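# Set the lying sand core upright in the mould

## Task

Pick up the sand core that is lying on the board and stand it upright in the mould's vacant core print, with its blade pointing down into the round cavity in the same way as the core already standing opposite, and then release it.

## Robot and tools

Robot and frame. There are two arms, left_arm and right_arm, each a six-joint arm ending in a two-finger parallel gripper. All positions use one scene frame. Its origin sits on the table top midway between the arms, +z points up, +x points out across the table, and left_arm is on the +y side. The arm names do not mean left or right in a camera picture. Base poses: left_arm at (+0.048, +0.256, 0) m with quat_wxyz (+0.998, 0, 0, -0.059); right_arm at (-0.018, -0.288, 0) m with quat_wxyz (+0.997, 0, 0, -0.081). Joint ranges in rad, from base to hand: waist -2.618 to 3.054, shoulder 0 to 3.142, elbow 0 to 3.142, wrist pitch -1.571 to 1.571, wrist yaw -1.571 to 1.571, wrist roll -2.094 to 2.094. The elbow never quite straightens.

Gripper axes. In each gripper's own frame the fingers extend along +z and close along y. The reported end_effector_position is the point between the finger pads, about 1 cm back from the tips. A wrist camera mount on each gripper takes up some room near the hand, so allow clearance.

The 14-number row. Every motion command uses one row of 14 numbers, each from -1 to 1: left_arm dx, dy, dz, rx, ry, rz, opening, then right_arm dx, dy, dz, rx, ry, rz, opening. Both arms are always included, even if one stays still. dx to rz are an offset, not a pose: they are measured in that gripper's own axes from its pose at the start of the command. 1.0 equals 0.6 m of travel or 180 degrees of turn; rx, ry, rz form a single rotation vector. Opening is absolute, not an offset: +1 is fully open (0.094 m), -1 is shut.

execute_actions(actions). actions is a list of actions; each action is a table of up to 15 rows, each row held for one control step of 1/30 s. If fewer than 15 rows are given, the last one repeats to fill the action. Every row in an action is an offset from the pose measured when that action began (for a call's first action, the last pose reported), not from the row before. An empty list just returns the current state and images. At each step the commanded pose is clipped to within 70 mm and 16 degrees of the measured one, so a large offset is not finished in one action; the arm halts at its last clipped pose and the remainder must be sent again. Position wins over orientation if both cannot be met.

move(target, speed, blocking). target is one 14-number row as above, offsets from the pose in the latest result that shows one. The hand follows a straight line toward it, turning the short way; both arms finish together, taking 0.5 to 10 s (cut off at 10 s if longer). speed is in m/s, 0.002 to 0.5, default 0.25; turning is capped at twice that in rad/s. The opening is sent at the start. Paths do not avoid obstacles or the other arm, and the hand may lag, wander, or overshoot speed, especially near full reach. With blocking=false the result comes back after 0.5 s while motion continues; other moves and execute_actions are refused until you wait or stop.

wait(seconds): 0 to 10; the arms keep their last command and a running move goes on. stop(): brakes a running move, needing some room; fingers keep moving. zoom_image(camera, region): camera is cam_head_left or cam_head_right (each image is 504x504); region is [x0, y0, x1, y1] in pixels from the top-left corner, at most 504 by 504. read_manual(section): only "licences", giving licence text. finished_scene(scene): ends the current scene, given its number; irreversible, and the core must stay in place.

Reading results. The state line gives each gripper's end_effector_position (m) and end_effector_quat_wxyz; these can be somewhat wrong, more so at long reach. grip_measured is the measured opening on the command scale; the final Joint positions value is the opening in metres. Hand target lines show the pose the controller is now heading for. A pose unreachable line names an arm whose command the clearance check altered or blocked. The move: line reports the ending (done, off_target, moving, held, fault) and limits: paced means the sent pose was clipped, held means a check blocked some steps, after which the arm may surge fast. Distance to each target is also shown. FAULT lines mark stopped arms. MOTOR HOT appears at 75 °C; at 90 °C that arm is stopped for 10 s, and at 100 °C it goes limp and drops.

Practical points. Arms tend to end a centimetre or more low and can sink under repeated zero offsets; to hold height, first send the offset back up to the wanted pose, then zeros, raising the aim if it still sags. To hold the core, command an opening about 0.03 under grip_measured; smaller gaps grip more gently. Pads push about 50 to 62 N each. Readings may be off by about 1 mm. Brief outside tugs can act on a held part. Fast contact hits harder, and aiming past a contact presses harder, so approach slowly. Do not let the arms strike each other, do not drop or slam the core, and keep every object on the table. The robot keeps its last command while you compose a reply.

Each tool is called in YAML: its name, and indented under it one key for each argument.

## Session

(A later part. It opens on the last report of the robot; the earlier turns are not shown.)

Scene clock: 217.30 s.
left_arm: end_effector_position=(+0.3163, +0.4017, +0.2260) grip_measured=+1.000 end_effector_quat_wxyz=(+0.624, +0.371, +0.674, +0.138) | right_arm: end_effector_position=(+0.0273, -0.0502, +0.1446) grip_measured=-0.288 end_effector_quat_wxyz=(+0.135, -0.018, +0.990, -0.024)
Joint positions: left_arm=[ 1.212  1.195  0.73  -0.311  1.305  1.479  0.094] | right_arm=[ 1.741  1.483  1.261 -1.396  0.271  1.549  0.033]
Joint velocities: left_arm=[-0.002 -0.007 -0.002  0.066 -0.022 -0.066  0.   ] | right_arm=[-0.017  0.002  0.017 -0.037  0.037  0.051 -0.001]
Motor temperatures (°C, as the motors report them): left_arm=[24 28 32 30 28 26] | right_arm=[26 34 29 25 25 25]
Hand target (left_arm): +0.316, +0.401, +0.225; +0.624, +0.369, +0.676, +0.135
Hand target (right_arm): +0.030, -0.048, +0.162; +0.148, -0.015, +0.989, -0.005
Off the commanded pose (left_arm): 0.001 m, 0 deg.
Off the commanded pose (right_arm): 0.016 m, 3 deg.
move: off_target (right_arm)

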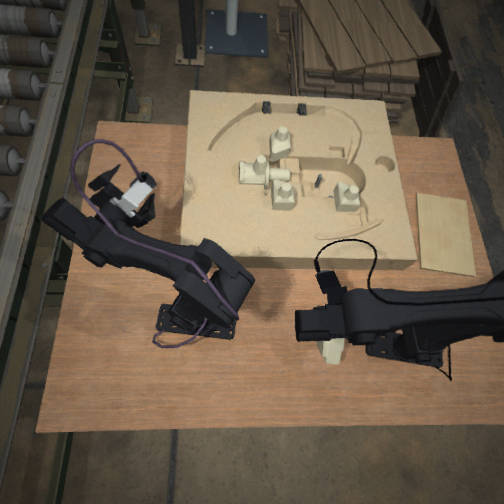

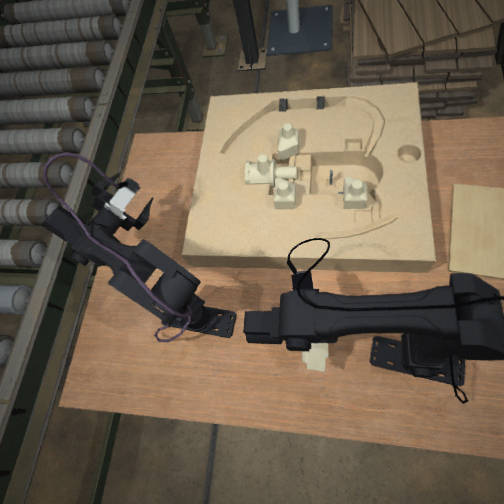

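move:
  target: [0,0,0,0,0,0,1, -0.706,-0.168,-0.115,-0.007,-0.262,0.018,-0.36]
  speed: 0.2

zoom_image:
  camera: "cam_head_left"
  region: [250, 60, 450, 260]

zoom_image:
  camera: "cam_head_right"
  region: [250, 60, 450, 260]

Scene clock: 227.00 s.
left_arm: end_effector_position=(+0.3166, +0.4023, +0.2266) grip_measured=+1.000 end_effector_quat_wxyz=(+0.623, +0.373, +0.673, +0.141) | right_arm: end_effector_position=(+0.4048, -0.1328, +0.2921) grip_measured=-0.288 end_effector_quat_wxyz=(+0.476, -0.022, +0.879, -0.033)
Joint positions: left_arm=[ 1.212  1.195  0.73  -0.303  1.305  1.479  0.094] | right_arm=[ 0.694  1.551  1.509 -0.618  0.473  0.245  0.033]
Joint velocities: left_arm=[-0.007 -0.002  0.007  0.066 -0.022  0.037  0.   ] | right_arm=[-0.022 -0.037 -0.007 -0.066 -0.051  0.007 -0.001]
Motor temperatures (°C, as the motors report them): left_arm=[24 28 32 30 28 26] | right_arm=[26 34 32 25 25 25]
Hand target (left_arm): +0.316, +0.402, +0.226; +0.624, +0.371, +0.674, +0.138
Hand target (right_arm): +0.415, -0.132, +0.336; +0.530, -0.001, +0.848, -0.012
Off the commanded pose (left_arm): 0.001 m, 0 deg.
Off the commanded pose (right_arm): 0.040 m, 7 deg.
move: off_target (right_arm)

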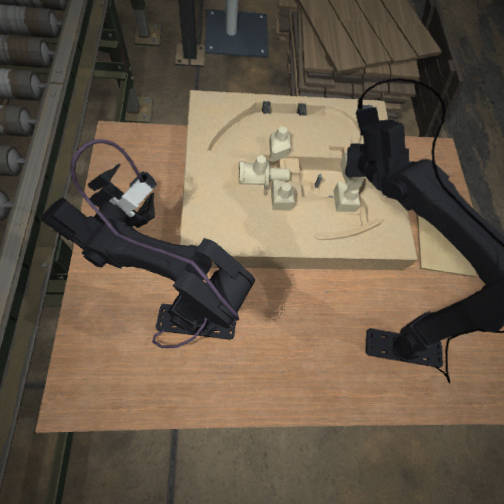

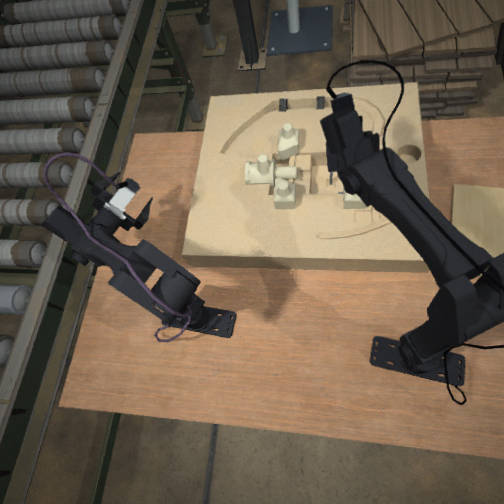

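Region (250, 60, 450, 260) of cam_head_left's 504x504 image, scaled by 2.520, with more detail than that image has.

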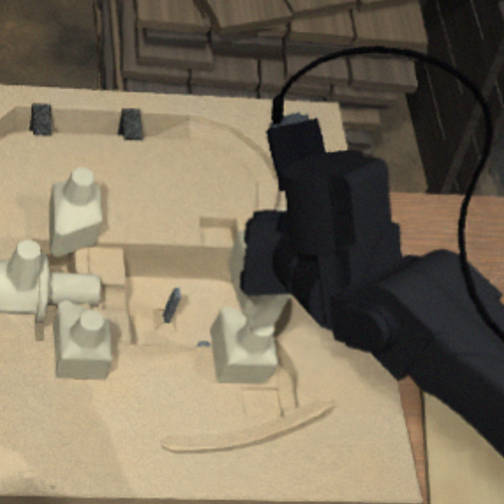

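Region (250, 60, 450, 260) of cam_head_right's 504x504 image, scaled by 2.520, with more detail than that image has.

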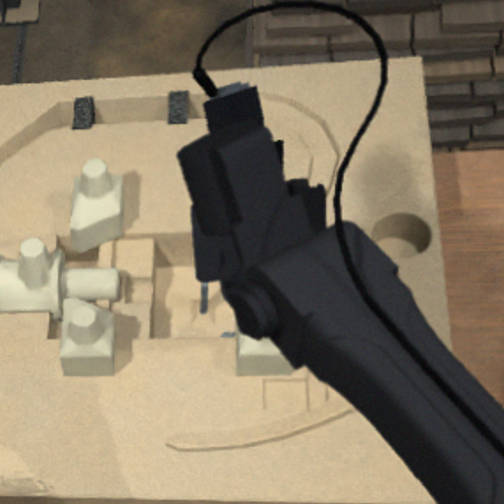

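move:
  target: [0,0,0,0,0,0,1, -0.215,-0.037,0.188,-0.019,-0.067,0.029,-0.36]
  speed: 0.15

zoom_image:
  camera: "cam_head_left"
  region: [270, 40, 450, 220]

zoom_image:
  camera: "cam_head_right"
  region: [270, 40, 450, 220]

Scene clock: 233.57 s.
left_arm: end_effector_position=(+0.3169, +0.4029, +0.2273) grip_measured=+1.000 end_effector_quat_wxyz=(+0.623, +0.375, +0.671, +0.144) | right_arm: end_effector_position=(+0.5585, -0.1500, +0.2837) grip_measured=-0.288 end_effector_quat_wxyz=(+0.507, -0.011, +0.862, -0.001)
Joint positions: left_arm=[ 1.212  1.195  0.73  -0.295  1.305  1.479  0.094] | right_arm=[ 0.474  2.016  1.97  -0.48   0.261  0.134  0.033]
Joint velocities: left_arm=[-0.002 -0.012 -0.002 -0.037  0.022  0.022  0.   ] | right_arm=[-0.022 -0.012  0.017 -0.051  0.007  0.007  0.001]
Motor temperatures (°C, as the motors report them): left_arm=[24 28 32 30 28 26] | right_arm=[26 35 33 28 25 25]
Hand target (left_arm): +0.317, +0.402, +0.227; +0.624, +0.373, +0.673, +0.141
Hand target (right_arm): +0.564, -0.150, +0.337; +0.566, -0.001, +0.825, +0.015
Off the commanded pose (left_arm): 0.001 m, 0 deg.
Off the commanded pose (right_arm): 0.057 m, 8 deg.
move: off_target (right_arm)

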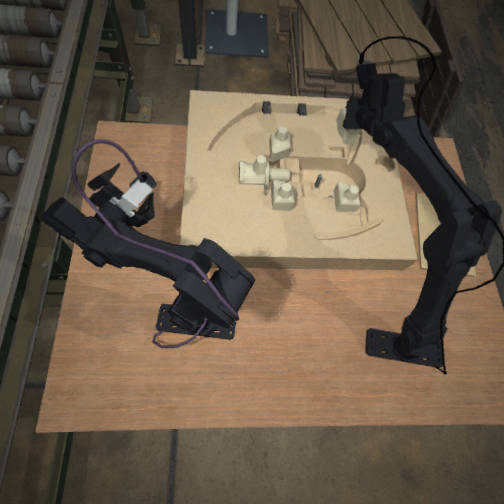

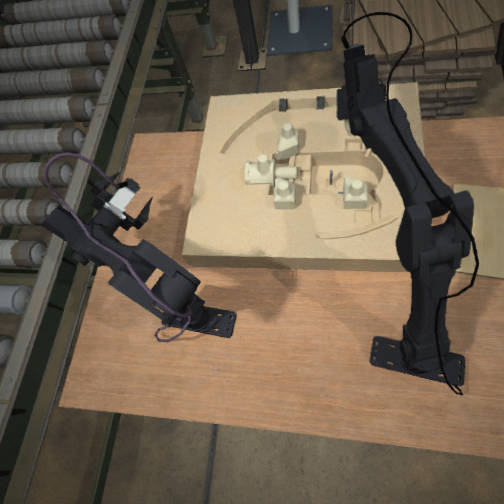

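Region (270, 40, 450, 220) of cam_head_left's 504x504 image, scaled by 2.800, with more detail than that image has.

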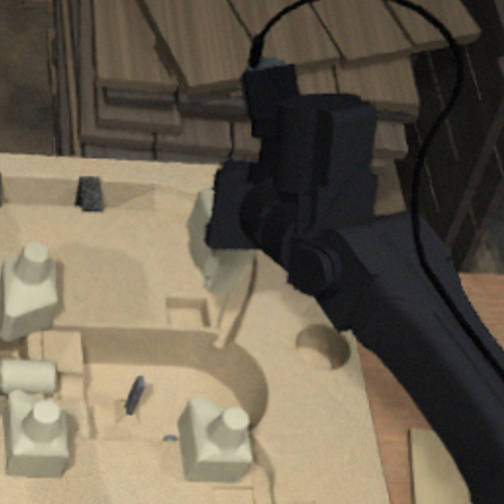

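Region (270, 40, 450, 220) of cam_head_right's 504x504 image, scaled by 2.800, with more detail than that image has.

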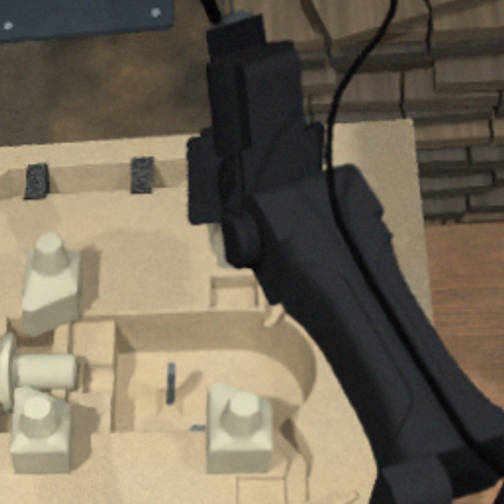

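execute_actions:
  actions:
    - [[0,0,0,0,0,0,1, -0.080,0,-0.033,-0.005,-0.046,0.0105,-0.36],[0,0,0,0,0,0,1, -0.077,0,-0.031,-0.005,-0.047,0.0105,-0.36],[0,0,0,0,0,0,1, -0.073,0,-0.027,-0.005,-0.048,0.0105,-0.36],[0,0,0,0,0,0,1, -0.068,0,-0.023,-0.005,-0.049,0.0105,-0.36],[0,0,0,0,0,0,1, -0.063,0,-0.019,-0.005,-0.05,0.0105,-0.36],[0,0,0,0,0,0,1, -0.058,0,-0.015,-0.005,-0.051,0.0105,-0.36],[0,0,0,0,0,0,1, -0.053,0,-0.011,-0.005,-0.052,0.0105,-0.36],[0,0,0,0,0,0,1, -0.048,0,-0.006,-0.005,-0.053,0.0105,-0.36],[0,0,0,0,0,0,1, -0.043,0,-0.002,-0.005,-0.054,0.0105,-0.36],[0,0,0,0,0,0,1, -0.038,0,0.002,-0.005,-0.055,0.0105,-0.36],[0,0,0,0,0,0,1, -0.033,0,0.006,-0.005,-0.056,0.0105,-0.36],[0,0,0,0,0,0,1, -0.028,0,0.011,-0.005,-0.056,0.0105,-0.36],[0,0,0,0,0,0,1, -0.023,0,0.015,-0.005,-0.056,0.0105,-0.36],[0,0,0,0,0,0,1, -0.019,0,0.018,-0.005,-0.056,0.0105,-0.36],[0,0,0,0,0,0,1, -0.017,0,0.020,-0.005,-0.056,0.0105,-0.36]]

wait:
  seconds: 0.7

zoom_image:
  camera: "cam_head_left"
  region: [290, 80, 410, 200]

Scene clock: 244.83 s.
left_arm: end_effector_position=(+0.3172, +0.4034, +0.2279) grip_measured=+1.000 end_effector_quat_wxyz=(+0.623, +0.377, +0.669, +0.147) | right_arm: end_effector_position=(+0.5598, -0.1496, +0.2381) grip_measured=-0.288 end_effector_quat_wxyz=(+0.505, -0.013, +0.863, -0.002)
Joint positions: left_arm=[ 1.212  1.195  0.73  -0.288  1.305  1.479  0.094] | right_arm=[ 0.474  2.005  1.776 -0.303  0.261  0.13   0.033]
Joint velocities: left_arm=[-0.002 -0.002  0.007 -0.081 -0.022  0.022  0.   ] | right_arm=[-0.007 -0.002 -0.432  0.256  0.066  0.051  0.001]
Motor temperatures (°C, as the motors report them): left_arm=[24 28 32 30 28 26] | right_arm=[26 40 36 31 25 25]
Hand target (left_arm): +0.317, +0.403, +0.227; +0.623, +0.375, +0.671, +0.144
Hand target (right_arm): +0.568, -0.151, +0.288; +0.575, +0.000, +0.818, +0.014
Off the commanded pose (left_arm): 0.001 m, 0 deg.
Off the commanded pose (right_arm): 0.051 m, 11 deg.

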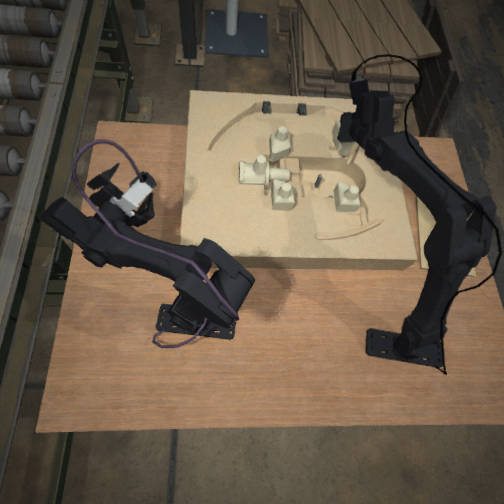

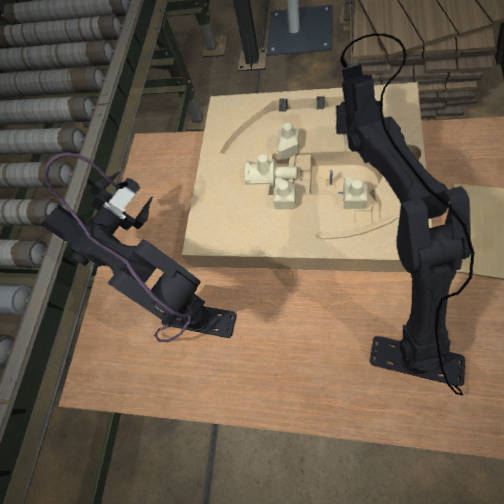

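Scene clock: 245.53 s.
left_arm: end_effector_position=(+0.3172, +0.4035, +0.2280) grip_measured=+1.000 end_effector_quat_wxyz=(+0.623, +0.377, +0.669, +0.147) | right_arm: end_effector_position=(+0.5636, -0.1483, +0.2379) grip_measured=-0.288 end_effector_quat_wxyz=(+0.518, -0.012, +0.855, +0.001)
Joint positions: left_arm=[ 1.212  1.195  0.73  -0.287  1.305  1.479  0.094] | right_arm=[ 0.474  2.005  1.748 -0.242  0.26   0.129  0.033]
Joint velocities: left_arm=[-0.007 -0.022 -0.002  0.007  0.037 -0.037  0.   ] | right_arm=[ 0.012 -0.002  0.002 -0.007  0.066 -0.051  0.001]
Motor temperatures (°C, as the motors report them): left_arm=[24 28 32 30 28 26] | right_arm=[26 40 36 31 25 25]
Hand target (left_arm): +0.317, +0.403, +0.227; +0.623, +0.375, +0.671, +0.144
Hand target (right_arm): +0.568, -0.151, +0.288; +0.575, +0.000, +0.818, +0.014
Off the commanded pose (left_arm): 0.001 m, 0 deg.
Off the commanded pose (right_arm): 0.050 m, 9 deg.
wait: 0.70 s; at rest by 0.53 s

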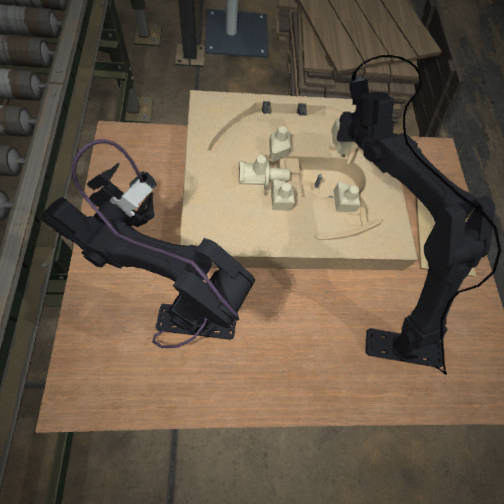

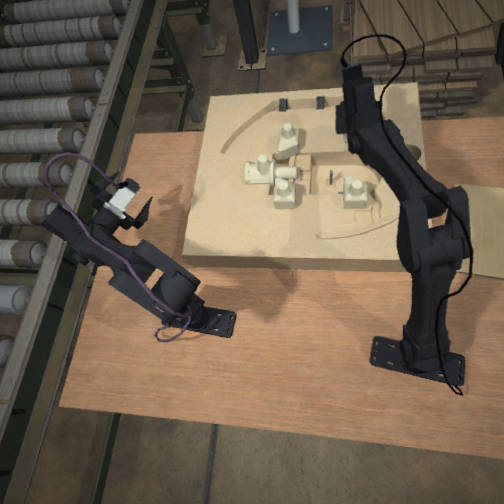

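Region (290, 80, 410, 200) of cam_head_left's 504x504 image, scaled by 4.200, with more detail than that image has.

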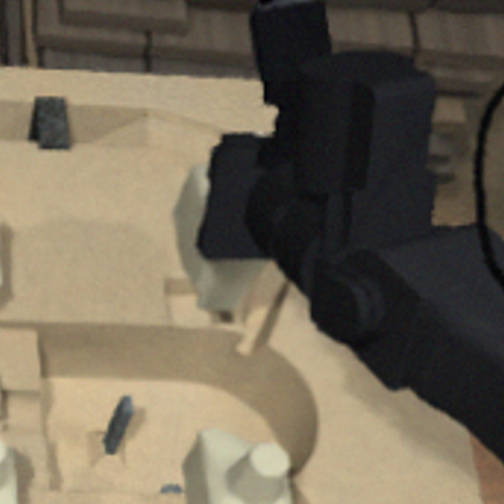

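zoom_image:
  camera: "cam_head_left"
  region: [315, 110, 375, 170]

zoom_image:
  camera: "cam_head_right"
  region: [320, 100, 400, 180]

Region (315, 110, 375, 170) of cam_head_left's 504x504 image, scaled by 8.400, with more detail than that image has.

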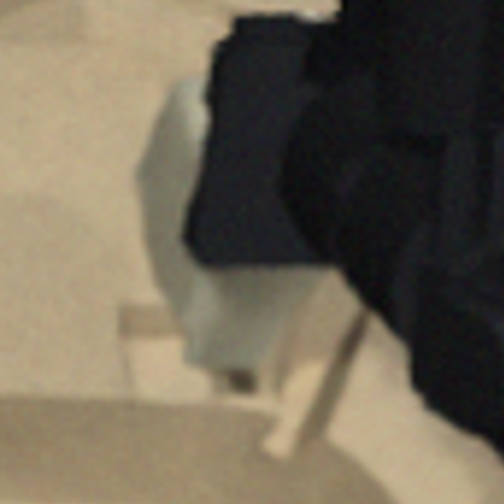

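Region (320, 100, 400, 180) of cam_head_right's 504x504 image, scaled by 6.300, with more detail than that image has.

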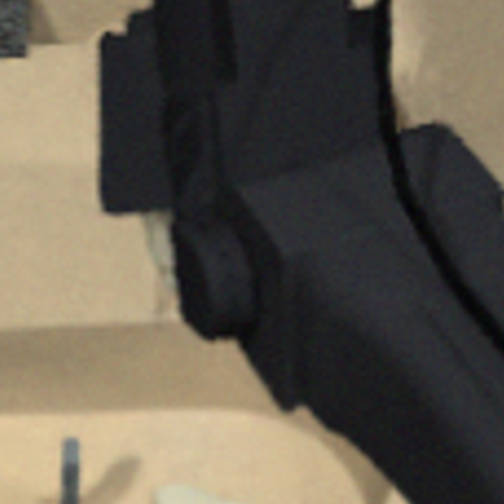

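execute_actions:
  actions:
    - [[0,0,0,0,0,0,1, -0.076,-0.006,-0.030,-0.005,-0.047,0.0105,-0.36],[0,0,0,0,0,0,1, -0.074,-0.008,-0.027,-0.005,-0.047,0.0105,-0.36],[0,0,0,0,0,0,1, -0.072,-0.010,-0.023,-0.005,-0.047,0.0105,-0.36],[0,0,0,0,0,0,1, -0.069,-0.012,-0.019,-0.005,-0.047,0.0105,-0.36],[0,0,0,0,0,0,1, -0.066,-0.014,-0.014,-0.005,-0.047,0.0105,-0.36],[0,0,0,0,0,0,1, -0.063,-0.016,-0.009,-0.005,-0.047,0.0105,-0.36],[0,0,0,0,0,0,1, -0.060,-0.018,-0.005,-0.005,-0.047,0.0105,-0.36],[0,0,0,0,0,0,1, -0.057,-0.020,0.0,-0.005,-0.047,0.0105,-0.36],[0,0,0,0,0,0,1, -0.054,-0.022,0.004,-0.005,-0.047,0.0105,-0.36],[0,0,0,0,0,0,1, -0.051,-0.024,0.009,-0.005,-0.047,0.0105,-0.36],[0,0,0,0,0,0,1, -0.048,-0.026,0.013,-0.005,-0.047,0.0105,-0.36],[0,0,0,0,0,0,1, -0.045,-0.028,0.018,-0.005,-0.047,0.0105,-0.36],[0,0,0,0,0,0,1, -0.042,-0.030,0.022,-0.005,-0.047,0.0105,-0.36],[0,0,0,0,0,0,1, -0.039,-0.032,0.026,-0.005,-0.047,0.0105,-0.36],[0,0,0,0,0,0,1, -0.037,-0.034,0.029,-0.005,-0.047,0.0105,-0.36]]

wait:
  seconds: 0.7

zoom_image:
  camera: "cam_head_left"
  region: [315, 110, 375, 170]

zoom_image:
  camera: "cam_head_right"
  region: [320, 100, 400, 180]

Scene clock: 264.87 s.
left_arm: end_effector_position=(+0.3175, +0.4040, +0.2286) grip_measured=+1.000 end_effector_quat_wxyz=(+0.623, +0.379, +0.668, +0.150) | right_arm: end_effector_position=(+0.5755, -0.1671, +0.2216) grip_measured=-0.288 end_effector_quat_wxyz=(+0.529, -0.005, +0.849, +0.003)
Joint positions: left_arm=[ 1.212  1.195  0.73  -0.28   1.305  1.479  0.094] | right_arm=[ 0.428  2.023  1.686 -0.132  0.227  0.113  0.033]
Joint velocities: left_arm=[-0.012  0.022  0.002 -0.007  0.007 -0.051  0.   ] | right_arm=[-0.12   0.164 -0.085  0.3   -0.095  0.007  0.   ]
Motor temperatures (°C, as the motors report them): left_arm=[24 28 32 30 28 26] | right_arm=[26 46 34 35 25 25]
Hand target (left_arm): +0.317, +0.403, +0.228; +0.623, +0.377, +0.669, +0.147
Hand target (right_arm): +0.586, -0.169, +0.250; +0.577, -0.002, +0.816, +0.016
Off the commanded pose (left_arm): 0.001 m, 0 deg.
Off the commanded pose (right_arm): 0.032 m, 7 deg.

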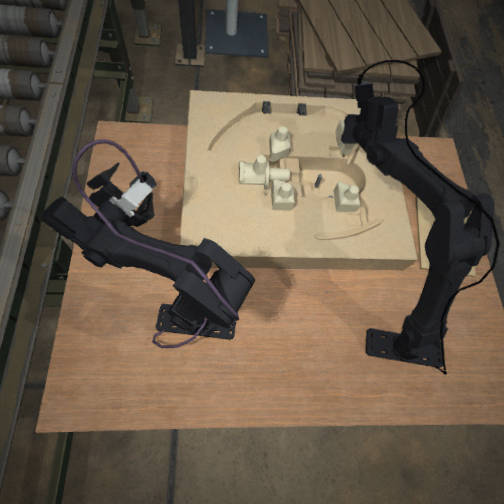

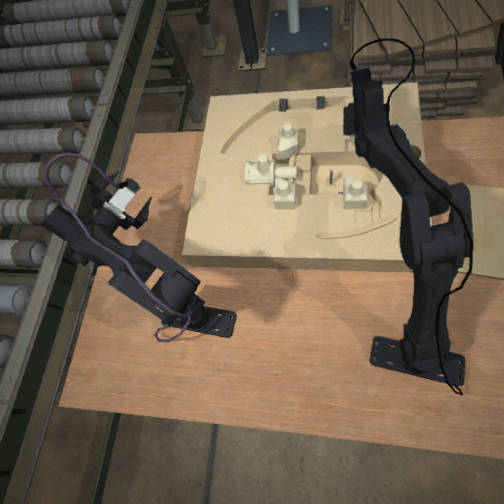

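Scene clock: 265.57 s.
left_arm: end_effector_position=(+0.3175, +0.4040, +0.2287) grip_measured=+1.000 end_effector_quat_wxyz=(+0.623, +0.379, +0.668, +0.150) | right_arm: end_effector_position=(+0.5798, -0.1692, +0.2079) grip_measured=-0.288 end_effector_quat_wxyz=(+0.526, -0.008, +0.851, +0.004)
Joint positions: left_arm=[ 1.212  1.195  0.73  -0.279  1.305  1.479  0.094] | right_arm=[ 0.42   2.046  1.672 -0.102  0.214  0.108  0.033]
Joint velocities: left_arm=[ 0.027  0.017  0.017 -0.095 -0.022  0.022  0.   ] | right_arm=[ 0.002 -0.007 -0.007  0.022 -0.022 -0.007 -0.001]
Motor temperatures (°C, as the motors report them): left_arm=[24 28 32 30 28 26] | right_arm=[26 46 34 36 25 25]
Hand target (left_arm): +0.317, +0.403, +0.228; +0.623, +0.377, +0.669, +0.147
Hand target (right_arm): +0.586, -0.169, +0.250; +0.577, -0.001, +0.816, +0.016
Off the commanded pose (left_arm): 0.001 m, 0 deg.
Off the commanded pose (right_arm): 0.043 m, 8 deg.
wait: 0.70 s; at rest by 0.50 s

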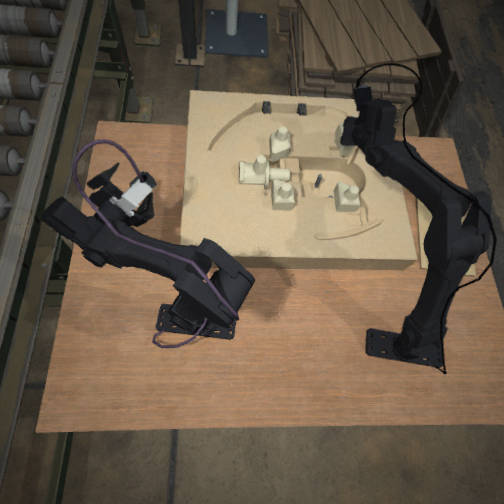

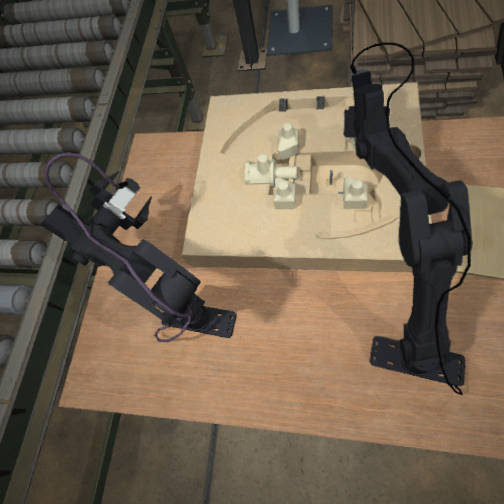

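Region (315, 110, 375, 170) of cam_head_left's 504x504 image, scaled by 8.400, with more detail than that image has.

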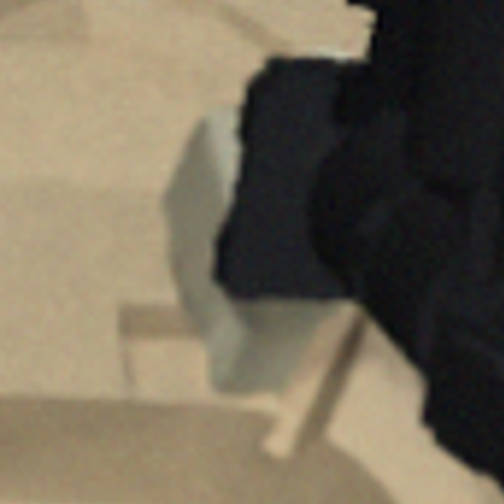

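Region (320, 100, 400, 180) of cam_head_right's 504x504 image, scaled by 6.300, with more detail than that image has.

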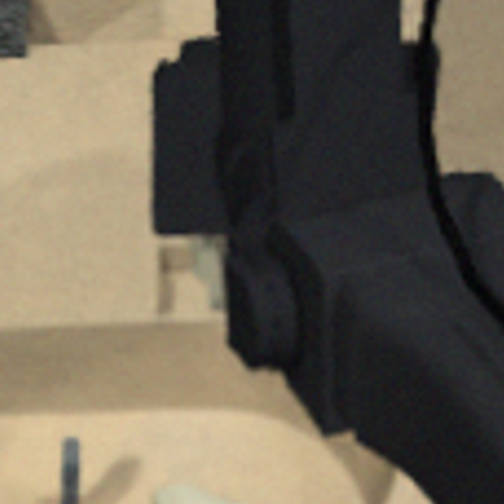

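execute_actions:
  actions: []

Scene clock: 270.60 s.
left_arm: end_effector_position=(+0.3175, +0.4040, +0.2287) grip_measured=+1.000 end_effector_quat_wxyz=(+0.623, +0.379, +0.668, +0.150) | right_arm: end_effector_position=(+0.5798, -0.1692, +0.2079) grip_measured=-0.288 end_effector_quat_wxyz=(+0.526, -0.008, +0.851, +0.004)
Joint positions: left_arm=[ 1.212  1.195  0.73  -0.279  1.305  1.479  0.094] | right_arm=[ 0.42   2.046  1.672 -0.102  0.214  0.108  0.033]
Joint velocities: left_arm=[-0.022  0.007  0.012  0.037  0.022  0.007  0.   ] | right_arm=[-0.017 -0.022  0.007 -0.007 -0.066 -0.007 -0.001]
Motor temperatures (°C, as the motors report them): left_arm=[24 28 32 31 28 26] | right_arm=[26 47 34 36 25 25]
Hand target (left_arm): +0.317, +0.403, +0.228; +0.623, +0.377, +0.669, +0.147
Hand target (right_arm): +0.586, -0.169, +0.250; +0.577, -0.001, +0.816, +0.015
Off the commanded pose (left_arm): 0.001 m, 0 deg.
Off the commanded pose (right_arm): 0.043 m, 8 deg.

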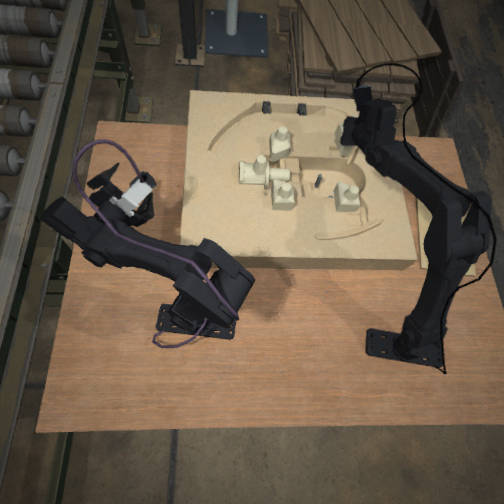

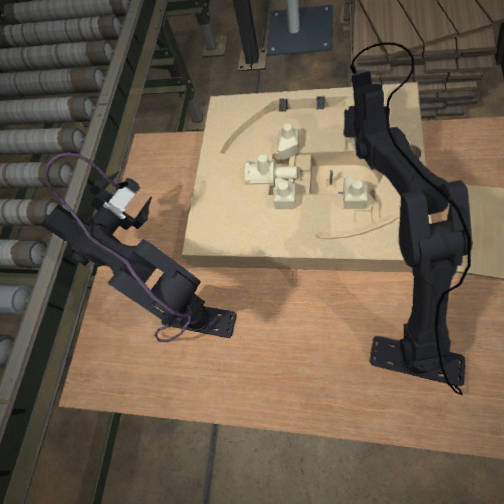

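execute_actions:
  actions:
    - [[0,0,0,0,0,0,1,-0.0653,0.0005,-0.0203,-0.0045,-0.042,0.009,-0.36],[0,0,0,0,0,0,1,-0.0631,0.0011,-0.0183,-0.0045,-0.042,0.009,-0.36],[0,0,0,0,0,0,1,-0.061,0.0016,-0.0164,-0.0045,-0.042,0.009,-0.36],[0,0,0,0,0,0,1,-0.0589,0.0022,-0.0144,-0.0045,-0.042,0.009,-0.36],[0,0,0,0,0,0,1,-0.0568,0.0027,-0.0125,-0.0045,-0.042,0.009,-0.36],[0,0,0,0,0,0,1,-0.0546,0.0033,-0.0105,-0.0045,-0.042,0.009,-0.36],[0,0,0,0,0,0,1,-0.0525,0.0038,-0.0086,-0.0045,-0.042,0.009,-0.36],[0,0,0,0,0,0,1,-0.0504,0.0044,-0.0066,-0.0045,-0.042,0.009,-0.36],[0,0,0,0,0,0,1,-0.0482,0.0049,-0.0047,-0.0045,-0.042,0.009,-0.36],[0,0,0,0,0,0,1,-0.0461,0.0055,-0.0027,-0.0045,-0.042,0.009,-0.36],[0,0,0,0,0,0,1,-0.044,0.006,-0.0008,-0.0045,-0.042,0.009,-0.36],[0,0,0,0,0,0,1,-0.0418,0.0066,0.0012,-0.0045,-0.042,0.009,-0.36],[0,0,0,0,0,0,1,-0.0397,0.0071,0.0031,-0.0045,-0.042,0.009,-0.36],[0,0,0,0,0,0,1,-0.0376,0.0077,0.0051,-0.0045,-0.042,0.009,-0.36],[0,0,0,0,0,0,1,-0.0355,0.0082,0.007,-0.0045,-0.042,0.009,-0.36]]

wait:
  seconds: 0.7

zoom_image:
  camera: "cam_head_left"
  region: [315, 110, 375, 170]

zoom_image:
  camera: "cam_head_right"
  region: [320, 100, 400, 180]

Scene clock: 278.03 s.
left_arm: end_effector_position=(+0.3178, +0.4046, +0.2294) grip_measured=+1.000 end_effector_quat_wxyz=(+0.623, +0.381, +0.666, +0.153) | right_arm: end_effector_position=(+0.5840, -0.1680, +0.2059) grip_measured=-0.288 end_effector_quat_wxyz=(+0.542, -0.005, +0.840, +0.008)
Joint positions: left_arm=[ 1.212  1.195  0.73  -0.271  1.305  1.479  0.094] | right_arm=[ 0.42   2.052  1.638 -0.02   0.214  0.108  0.033]
Joint velocities: left_arm=[ 0.007 -0.012 -0.012 -0.007 -0.051 -0.007  0.   ] | right_arm=[ 0.002  0.071 -0.022  0.227  0.022  0.022 -0.001]
Motor temperatures (°C, as the motors report them): left_arm=[24 28 33 31 28 26] | right_arm=[26 48 34 37 25 25]
Hand target (left_arm): +0.318, +0.404, +0.229; +0.623, +0.379, +0.668, +0.150
Hand target (right_arm): +0.591, -0.164, +0.225; +0.579, +0.001, +0.815, +0.019
Off the commanded pose (left_arm): 0.001 m, 0 deg.
Off the commanded pose (right_arm): 0.022 m, 5 deg.

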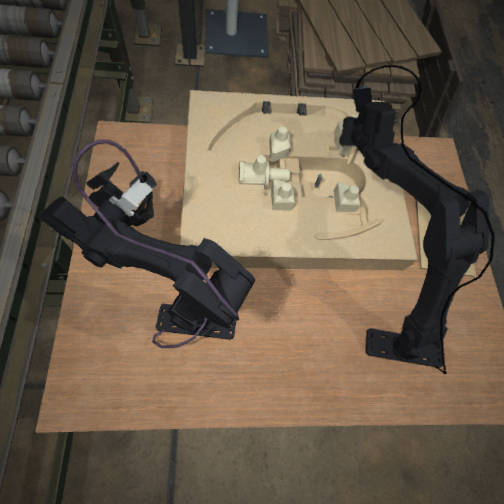

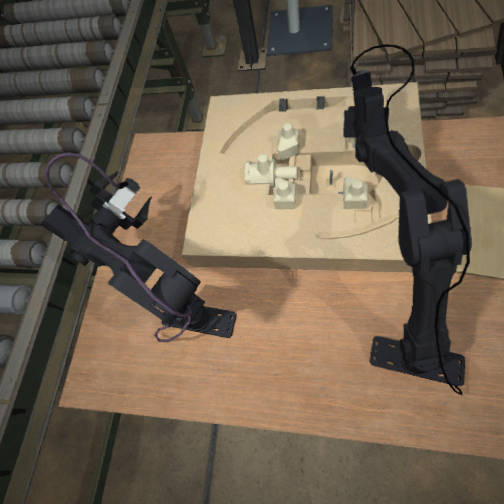

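Scene clock: 278.73 s.
left_arm: end_effector_position=(+0.3178, +0.4046, +0.2294) grip_measured=+1.000 end_effector_quat_wxyz=(+0.623, +0.381, +0.666, +0.154) | right_arm: end_effector_position=(+0.5867, -0.1673, +0.2069) grip_measured=-0.288 end_effector_quat_wxyz=(+0.549, -0.004, +0.835, +0.010)
Joint positions: left_arm=[ 1.212  1.195  0.73  -0.271  1.305  1.479  0.094] | right_arm=[0.42  2.058 1.636 0.005 0.214 0.108 0.033]
Joint velocities: left_arm=[-0.017  0.017 -0.017 -0.007  0.007 -0.081  0.   ] | right_arm=[-0.007 -0.007 -0.022  0.022  0.066  0.066 -0.001]
Motor temperatures (°C, as the motors report them): left_arm=[24 28 33 31 28 26] | right_arm=[26 48 34 37 25 25]
Hand target (left_arm): +0.318, +0.404, +0.229; +0.623, +0.379, +0.668, +0.150
Hand target (right_arm): +0.591, -0.164, +0.225; +0.579, +0.001, +0.815, +0.019
Off the commanded pose (left_arm): 0.001 m, 0 deg.
Off the commanded pose (right_arm): 0.019 m, 4 deg.
wait: 0.70 s; at rest by 0.23 s

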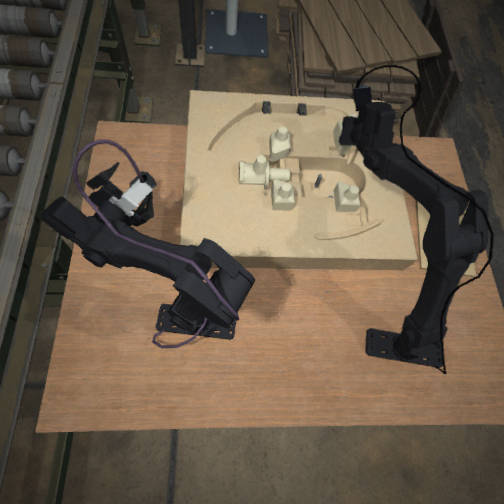

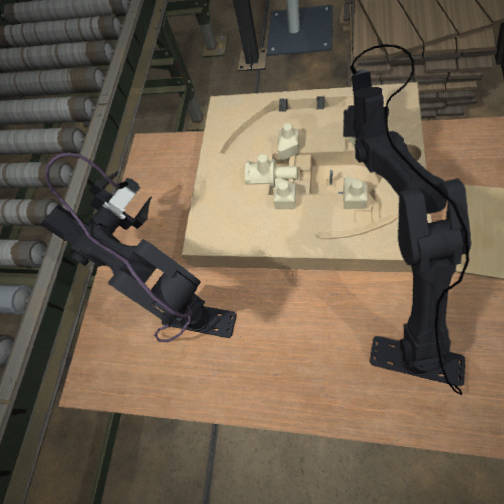

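Region (315, 110, 375, 170) of cam_head_left's 504x504 image, scaled by 8.400, with more detail than that image has.

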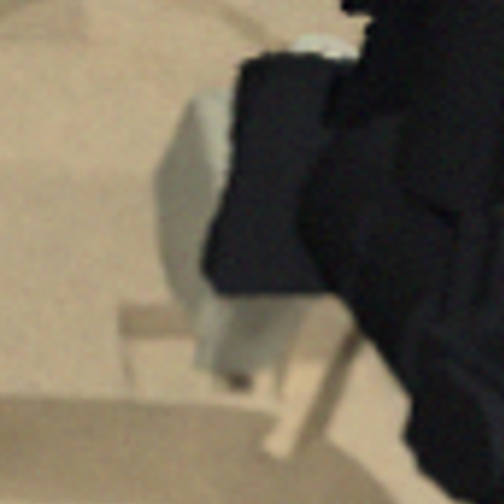

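Region (320, 100, 400, 180) of cam_head_right's 504x504 image, scaled by 6.300, with more detail than that image has.

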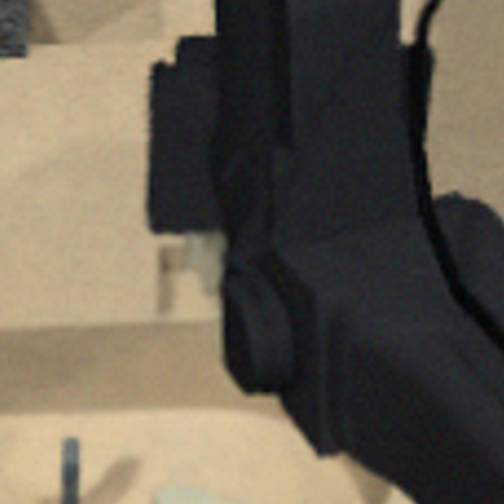

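execute_actions:
  actions:
    - [[0,0,0,0,0,0,1,-0.028,0.0059,-0.0041,-0.003,-0.0218,0.0056,-0.36],[0,0,0,0,0,0,1,-0.0254,0.0061,-0.003,-0.003,-0.0206,0.0056,-0.36],[0,0,0,0,0,0,1,-0.0229,0.0063,-0.0019,-0.003,-0.0194,0.0056,-0.36],[0,0,0,0,0,0,1,-0.0203,0.0064,-0.0008,-0.003,-0.0182,0.0056,-0.36],[0,0,0,0,0,0,1,-0.0178,0.0066,0.0003,-0.003,-0.017,0.0056,-0.36],[0,0,0,0,0,0,1,-0.0152,0.0068,0.0014,-0.003,-0.0158,0.0056,-0.36],[0,0,0,0,0,0,1,-0.0127,0.007,0.0025,-0.003,-0.0146,0.0056,-0.36],[0,0,0,0,0,0,1,-0.0101,0.0072,0.0036,-0.003,-0.0134,0.0056,-0.36],[0,0,0,0,0,0,1,-0.0076,0.0074,0.0047,-0.003,-0.0122,0.0056,-0.36],[0,0,0,0,0,0,1,-0.005,0.0076,0.0058,-0.003,-0.011,0.0056,-0.36],[0,0,0,0,0,0,1,-0.0025,0.0078,0.0069,-0.003,-0.0098,0.0056,-0.36],[0,0,0,0,0,0,1,0.0001,0.0079,0.008,-0.003,-0.0086,0.0056,-0.36],[0,0,0,0,0,0,1,0.0026,0.0081,0.0091,-0.003,-0.0074,0.0056,-0.36],[0,0,0,0,0,0,1,0.0052,0.0083,0.0102,-0.003,-0.0062,0.0056,-0.36],[0,0,0,0,0,0,1,0.0077,0.0085,0.0113,-0.003,-0.005,0.0056,-0.36]]

wait:
  seconds: 0.7

zoom_image:
  camera: "cam_head_left"
  region: [315, 110, 375, 170]

zoom_image:
  camera: "cam_head_right"
  region: [320, 100, 400, 180]

Scene clock: 289.87 s.
left_arm: end_effector_position=(+0.3181, +0.4052, +0.2301) grip_measured=+1.000 end_effector_quat_wxyz=(+0.623, +0.383, +0.664, +0.157) | right_arm: end_effector_position=(+0.5886, -0.1672, +0.2050) grip_measured=-0.288 end_effector_quat_wxyz=(+0.551, -0.003, +0.834, +0.010)
Joint positions: left_arm=[ 1.212  1.195  0.73  -0.263  1.305  1.479  0.094] | right_arm=[0.42  2.066 1.636 0.018 0.216 0.108 0.033]
Joint velocities: left_arm=[0.012 0.012 0.002 0.007 0.066 0.007 0.   ] | right_arm=[ 0.012  0.022 -0.007 -0.007  0.037 -0.066  0.001]
Motor temperatures (°C, as the motors report them): left_arm=[24 28 33 31 28 26] | right_arm=[26 47 33 38 25 25]
Hand target (left_arm): +0.318, +0.405, +0.229; +0.623, +0.381, +0.666, +0.154
Hand target (right_arm): +0.591, -0.162, +0.200; +0.555, +0.001, +0.831, +0.019
Off the commanded pose (left_arm): 0.001 m, 0 deg.
Off the commanded pose (right_arm): 0.008 m, 1 deg.

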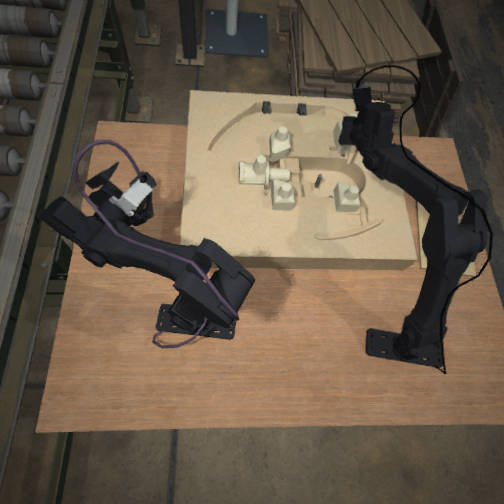

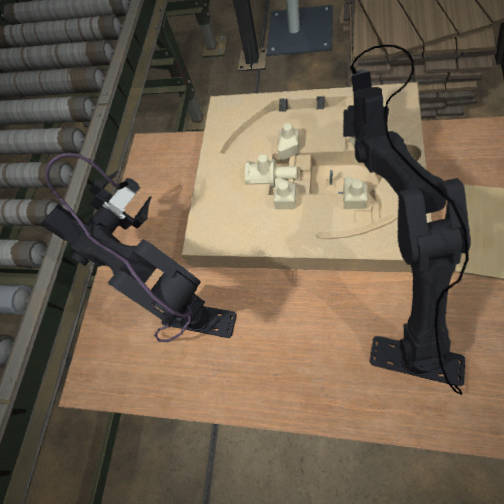

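Scene clock: 290.57 s.
left_arm: end_effector_position=(+0.3181, +0.4052, +0.2301) grip_measured=+1.000 end_effector_quat_wxyz=(+0.623, +0.383, +0.664, +0.157) | right_arm: end_effector_position=(+0.5889, -0.1673, +0.2049) grip_measured=-0.288 end_effector_quat_wxyz=(+0.552, -0.003, +0.834, +0.010)
Joint positions: left_arm=[ 1.212  1.195  0.73  -0.262  1.305  1.479  0.094] | right_arm=[0.42  2.068 1.636 0.02  0.217 0.108 0.033]
Joint velocities: left_arm=[-0.012 -0.002 -0.007 -0.007  0.007  0.081  0.   ] | right_arm=[ 0.002 -0.007 -0.007 -0.095 -0.037 -0.007 -0.001]
Motor temperatures (°C, as the motors report them): left_arm=[24 28 33 31 28 26] | right_arm=[26 46 33 38 25 25]
Hand target (left_arm): +0.318, +0.405, +0.229; +0.623, +0.381, +0.666, +0.154
Hand target (right_arm): +0.591, -0.162, +0.200; +0.555, +0.001, +0.831, +0.019
Off the commanded pose (left_arm): 0.001 m, 0 deg.
Off the commanded pose (right_arm): 0.007 m, 1 deg.
wait: 0.70 s; at rest by 0.17 s

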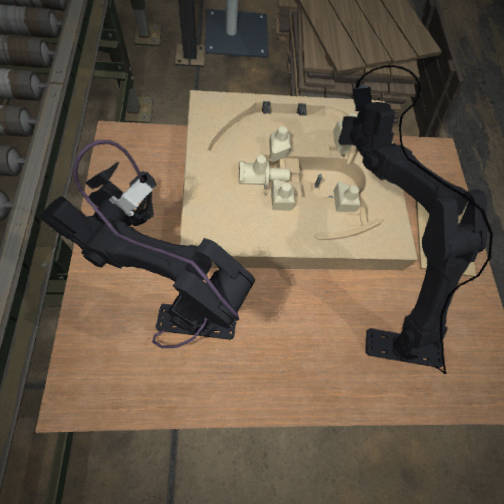

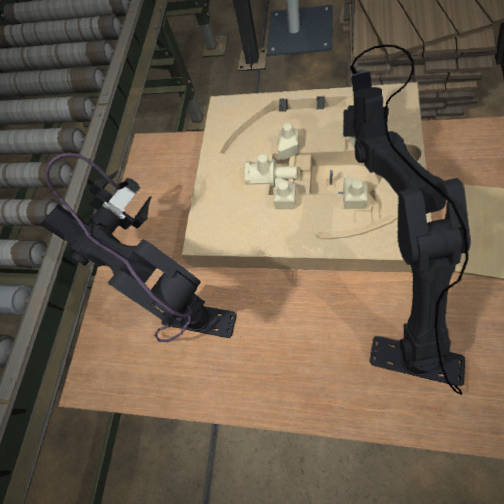

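Region (315, 110, 375, 170) of cam_head_left's 504x504 image, scaled by 8.400, with more detail than that image has.

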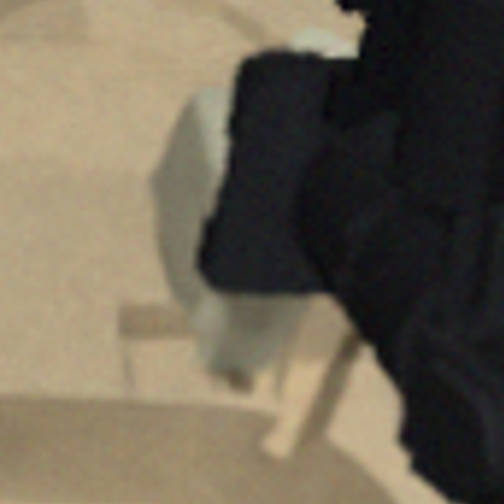

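Region (320, 100, 400, 180) of cam_head_right's 504x504 image, scaled by 6.300, with more detail than that image has.

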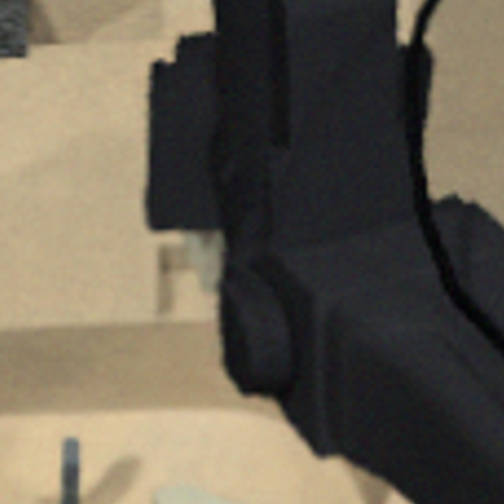

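execute_actions:
  actions:
    - [[0,0,0,0,0,0,1,0.0,0.0088,0.0036,-0.003,-0.0036,0.0056,-0.36],[0,0,0,0,0,0,1,-0.0062,0.0089,0.0006,-0.003,-0.0048,0.0056,-0.36],[0,0,0,0,0,0,1,-0.0124,0.009,-0.0024,-0.003,-0.0059,0.0056,-0.36],[0,0,0,0,0,0,1,-0.0187,0.009,-0.0054,-0.003,-0.0071,0.0056,-0.36],[0,0,0,0,0,0,1,-0.0249,0.0091,-0.0084,-0.003,-0.0082,0.0056,-0.36],[0,0,0,0,0,0,1,-0.0311,0.0092,-0.0114,-0.003,-0.0093,0.0056,-0.36],[0,0,0,0,0,0,1,-0.0373,0.0093,-0.0144,-0.003,-0.0105,0.0056,-0.36],[0,0,0,0,0,0,1,-0.0435,0.0094,-0.0174,-0.003,-0.0116,0.0056,-0.36],[0,0,0,0,0,0,1,-0.0497,0.0095,-0.0204,-0.003,-0.0128,0.0056,-0.36],[0,0,0,0,0,0,1,-0.0559,0.0096,-0.0234,-0.003,-0.0139,0.0056,-0.36],[0,0,0,0,0,0,1,-0.0621,0.0097,-0.0264,-0.003,-0.015,0.0056,-0.36],[0,0,0,0,0,0,1,-0.0684,0.0097,-0.0294,-0.003,-0.0162,0.0056,-0.36],[0,0,0,0,0,0,1,-0.0746,0.0098,-0.0324,-0.003,-0.0173,0.0056,-0.36],[0,0,0,0,0,0,1,-0.0808,0.0099,-0.0354,-0.003,-0.0185,0.0056,-0.36],[0,0,0,0,0,0,1,-0.087,0.01,-0.0384,-0.003,-0.0196,0.0056,-0.36]]

wait:
  seconds: 0.7

zoom_image:
  camera: "cam_head_left"
  region: [295, 110, 395, 220]

Scene clock: 299.07 s.
left_arm: end_effector_position=(+0.3184, +0.4058, +0.2308) grip_measured=+1.000 end_effector_quat_wxyz=(+0.623, +0.385, +0.662, +0.160) | right_arm: end_effector_position=(+0.5861, -0.1667, +0.2073) grip_measured=-0.288 end_effector_quat_wxyz=(+0.539, -0.006, +0.843, +0.007)
Joint positions: left_arm=[ 1.212  1.195  0.73  -0.254  1.305  1.479  0.094] | right_arm=[ 0.422  2.064  1.669 -0.05   0.218  0.108  0.033]
Joint velocities: left_arm=[ 0.002 -0.022  0.012 -0.007 -0.022  0.037  0.   ] | right_arm=[ 0.022 -0.002  0.139 -0.3    0.037 -0.066 -0.002]
Motor temperatures (°C, as the motors report them): left_arm=[24 28 33 31 28 26] | right_arm=[26 45 33 37 25 25]
Hand target (left_arm): +0.318, +0.405, +0.230; +0.623, +0.383, +0.664, +0.157
Hand target (right_arm): +0.586, -0.163, +0.261; +0.577, +0.002, +0.816, +0.019
Off the commanded pose (left_arm): 0.001 m, 0 deg.
Off the commanded pose (right_arm): 0.055 m, 6 deg.

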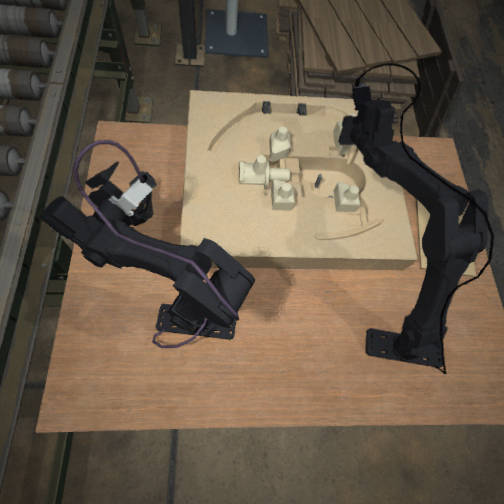

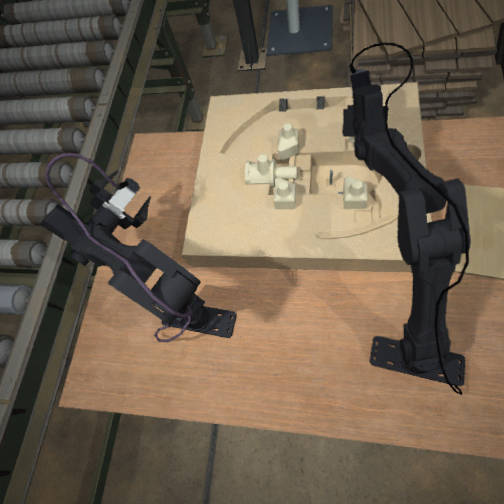

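Scene clock: 299.77 s.
left_arm: end_effector_position=(+0.3184, +0.4058, +0.2309) grip_measured=+1.000 end_effector_quat_wxyz=(+0.623, +0.385, +0.662, +0.160) | right_arm: end_effector_position=(+0.5833, -0.1670, +0.2059) grip_measured=-0.288 end_effector_quat_wxyz=(+0.529, -0.008, +0.849, +0.004)
Joint positions: left_arm=[ 1.212  1.195  0.73  -0.254  1.305  1.479  0.094] | right_arm=[ 0.423  2.06   1.68  -0.088  0.218  0.108  0.033]
Joint velocities: left_arm=[-0.017 -0.002 -0.012 -0.007 -0.037 -0.051  0.   ] | right_arm=[ 0.002  0.002 -0.002  0.037  0.007 -0.022 -0.   ]
Motor temperatures (°C, as the motors report them): left_arm=[24 28 33 31 28 26] | right_arm=[26 45 33 37 25 25]
Hand target (left_arm): +0.318, +0.405, +0.230; +0.623, +0.383, +0.664, +0.157
Hand target (right_arm): +0.586, -0.163, +0.261; +0.577, +0.003, +0.816, +0.019
Off the commanded pose (left_arm): 0.001 m, 0 deg.
Off the commanded pose (right_arm): 0.056 m, 7 deg.
wait: 0.70 s; at rest by 0.27 s

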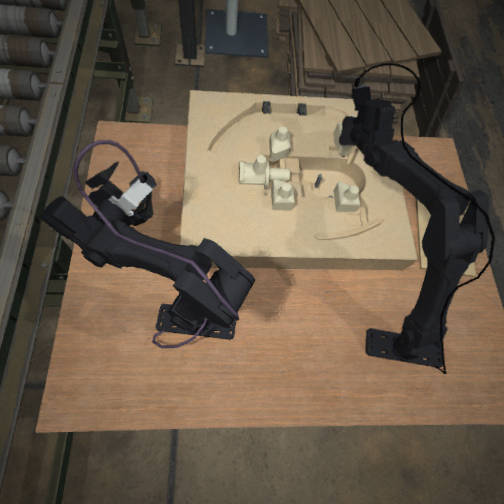

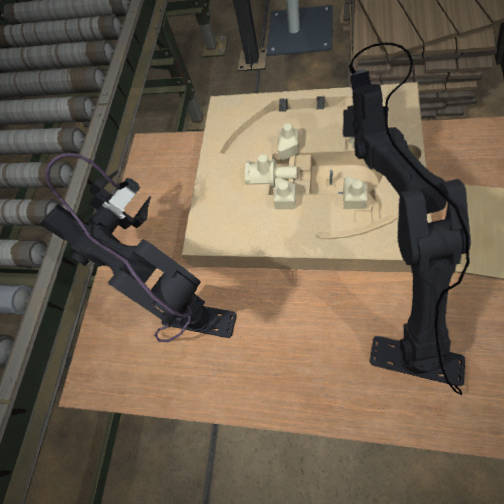

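Region (295, 110, 395, 220) of cam_head_left's 504x504 image, scaled by 4.582, with more detail than that image has; it fills the left 458 columns of this view, and the rest is white.

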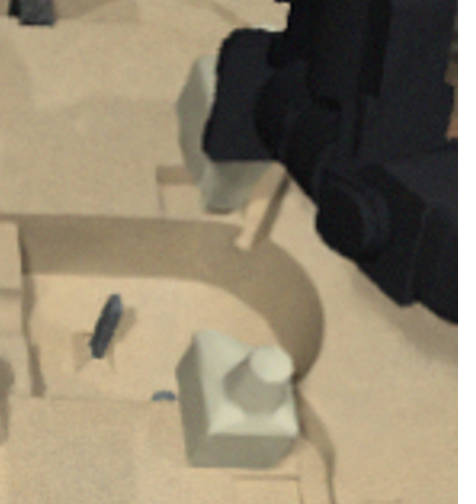

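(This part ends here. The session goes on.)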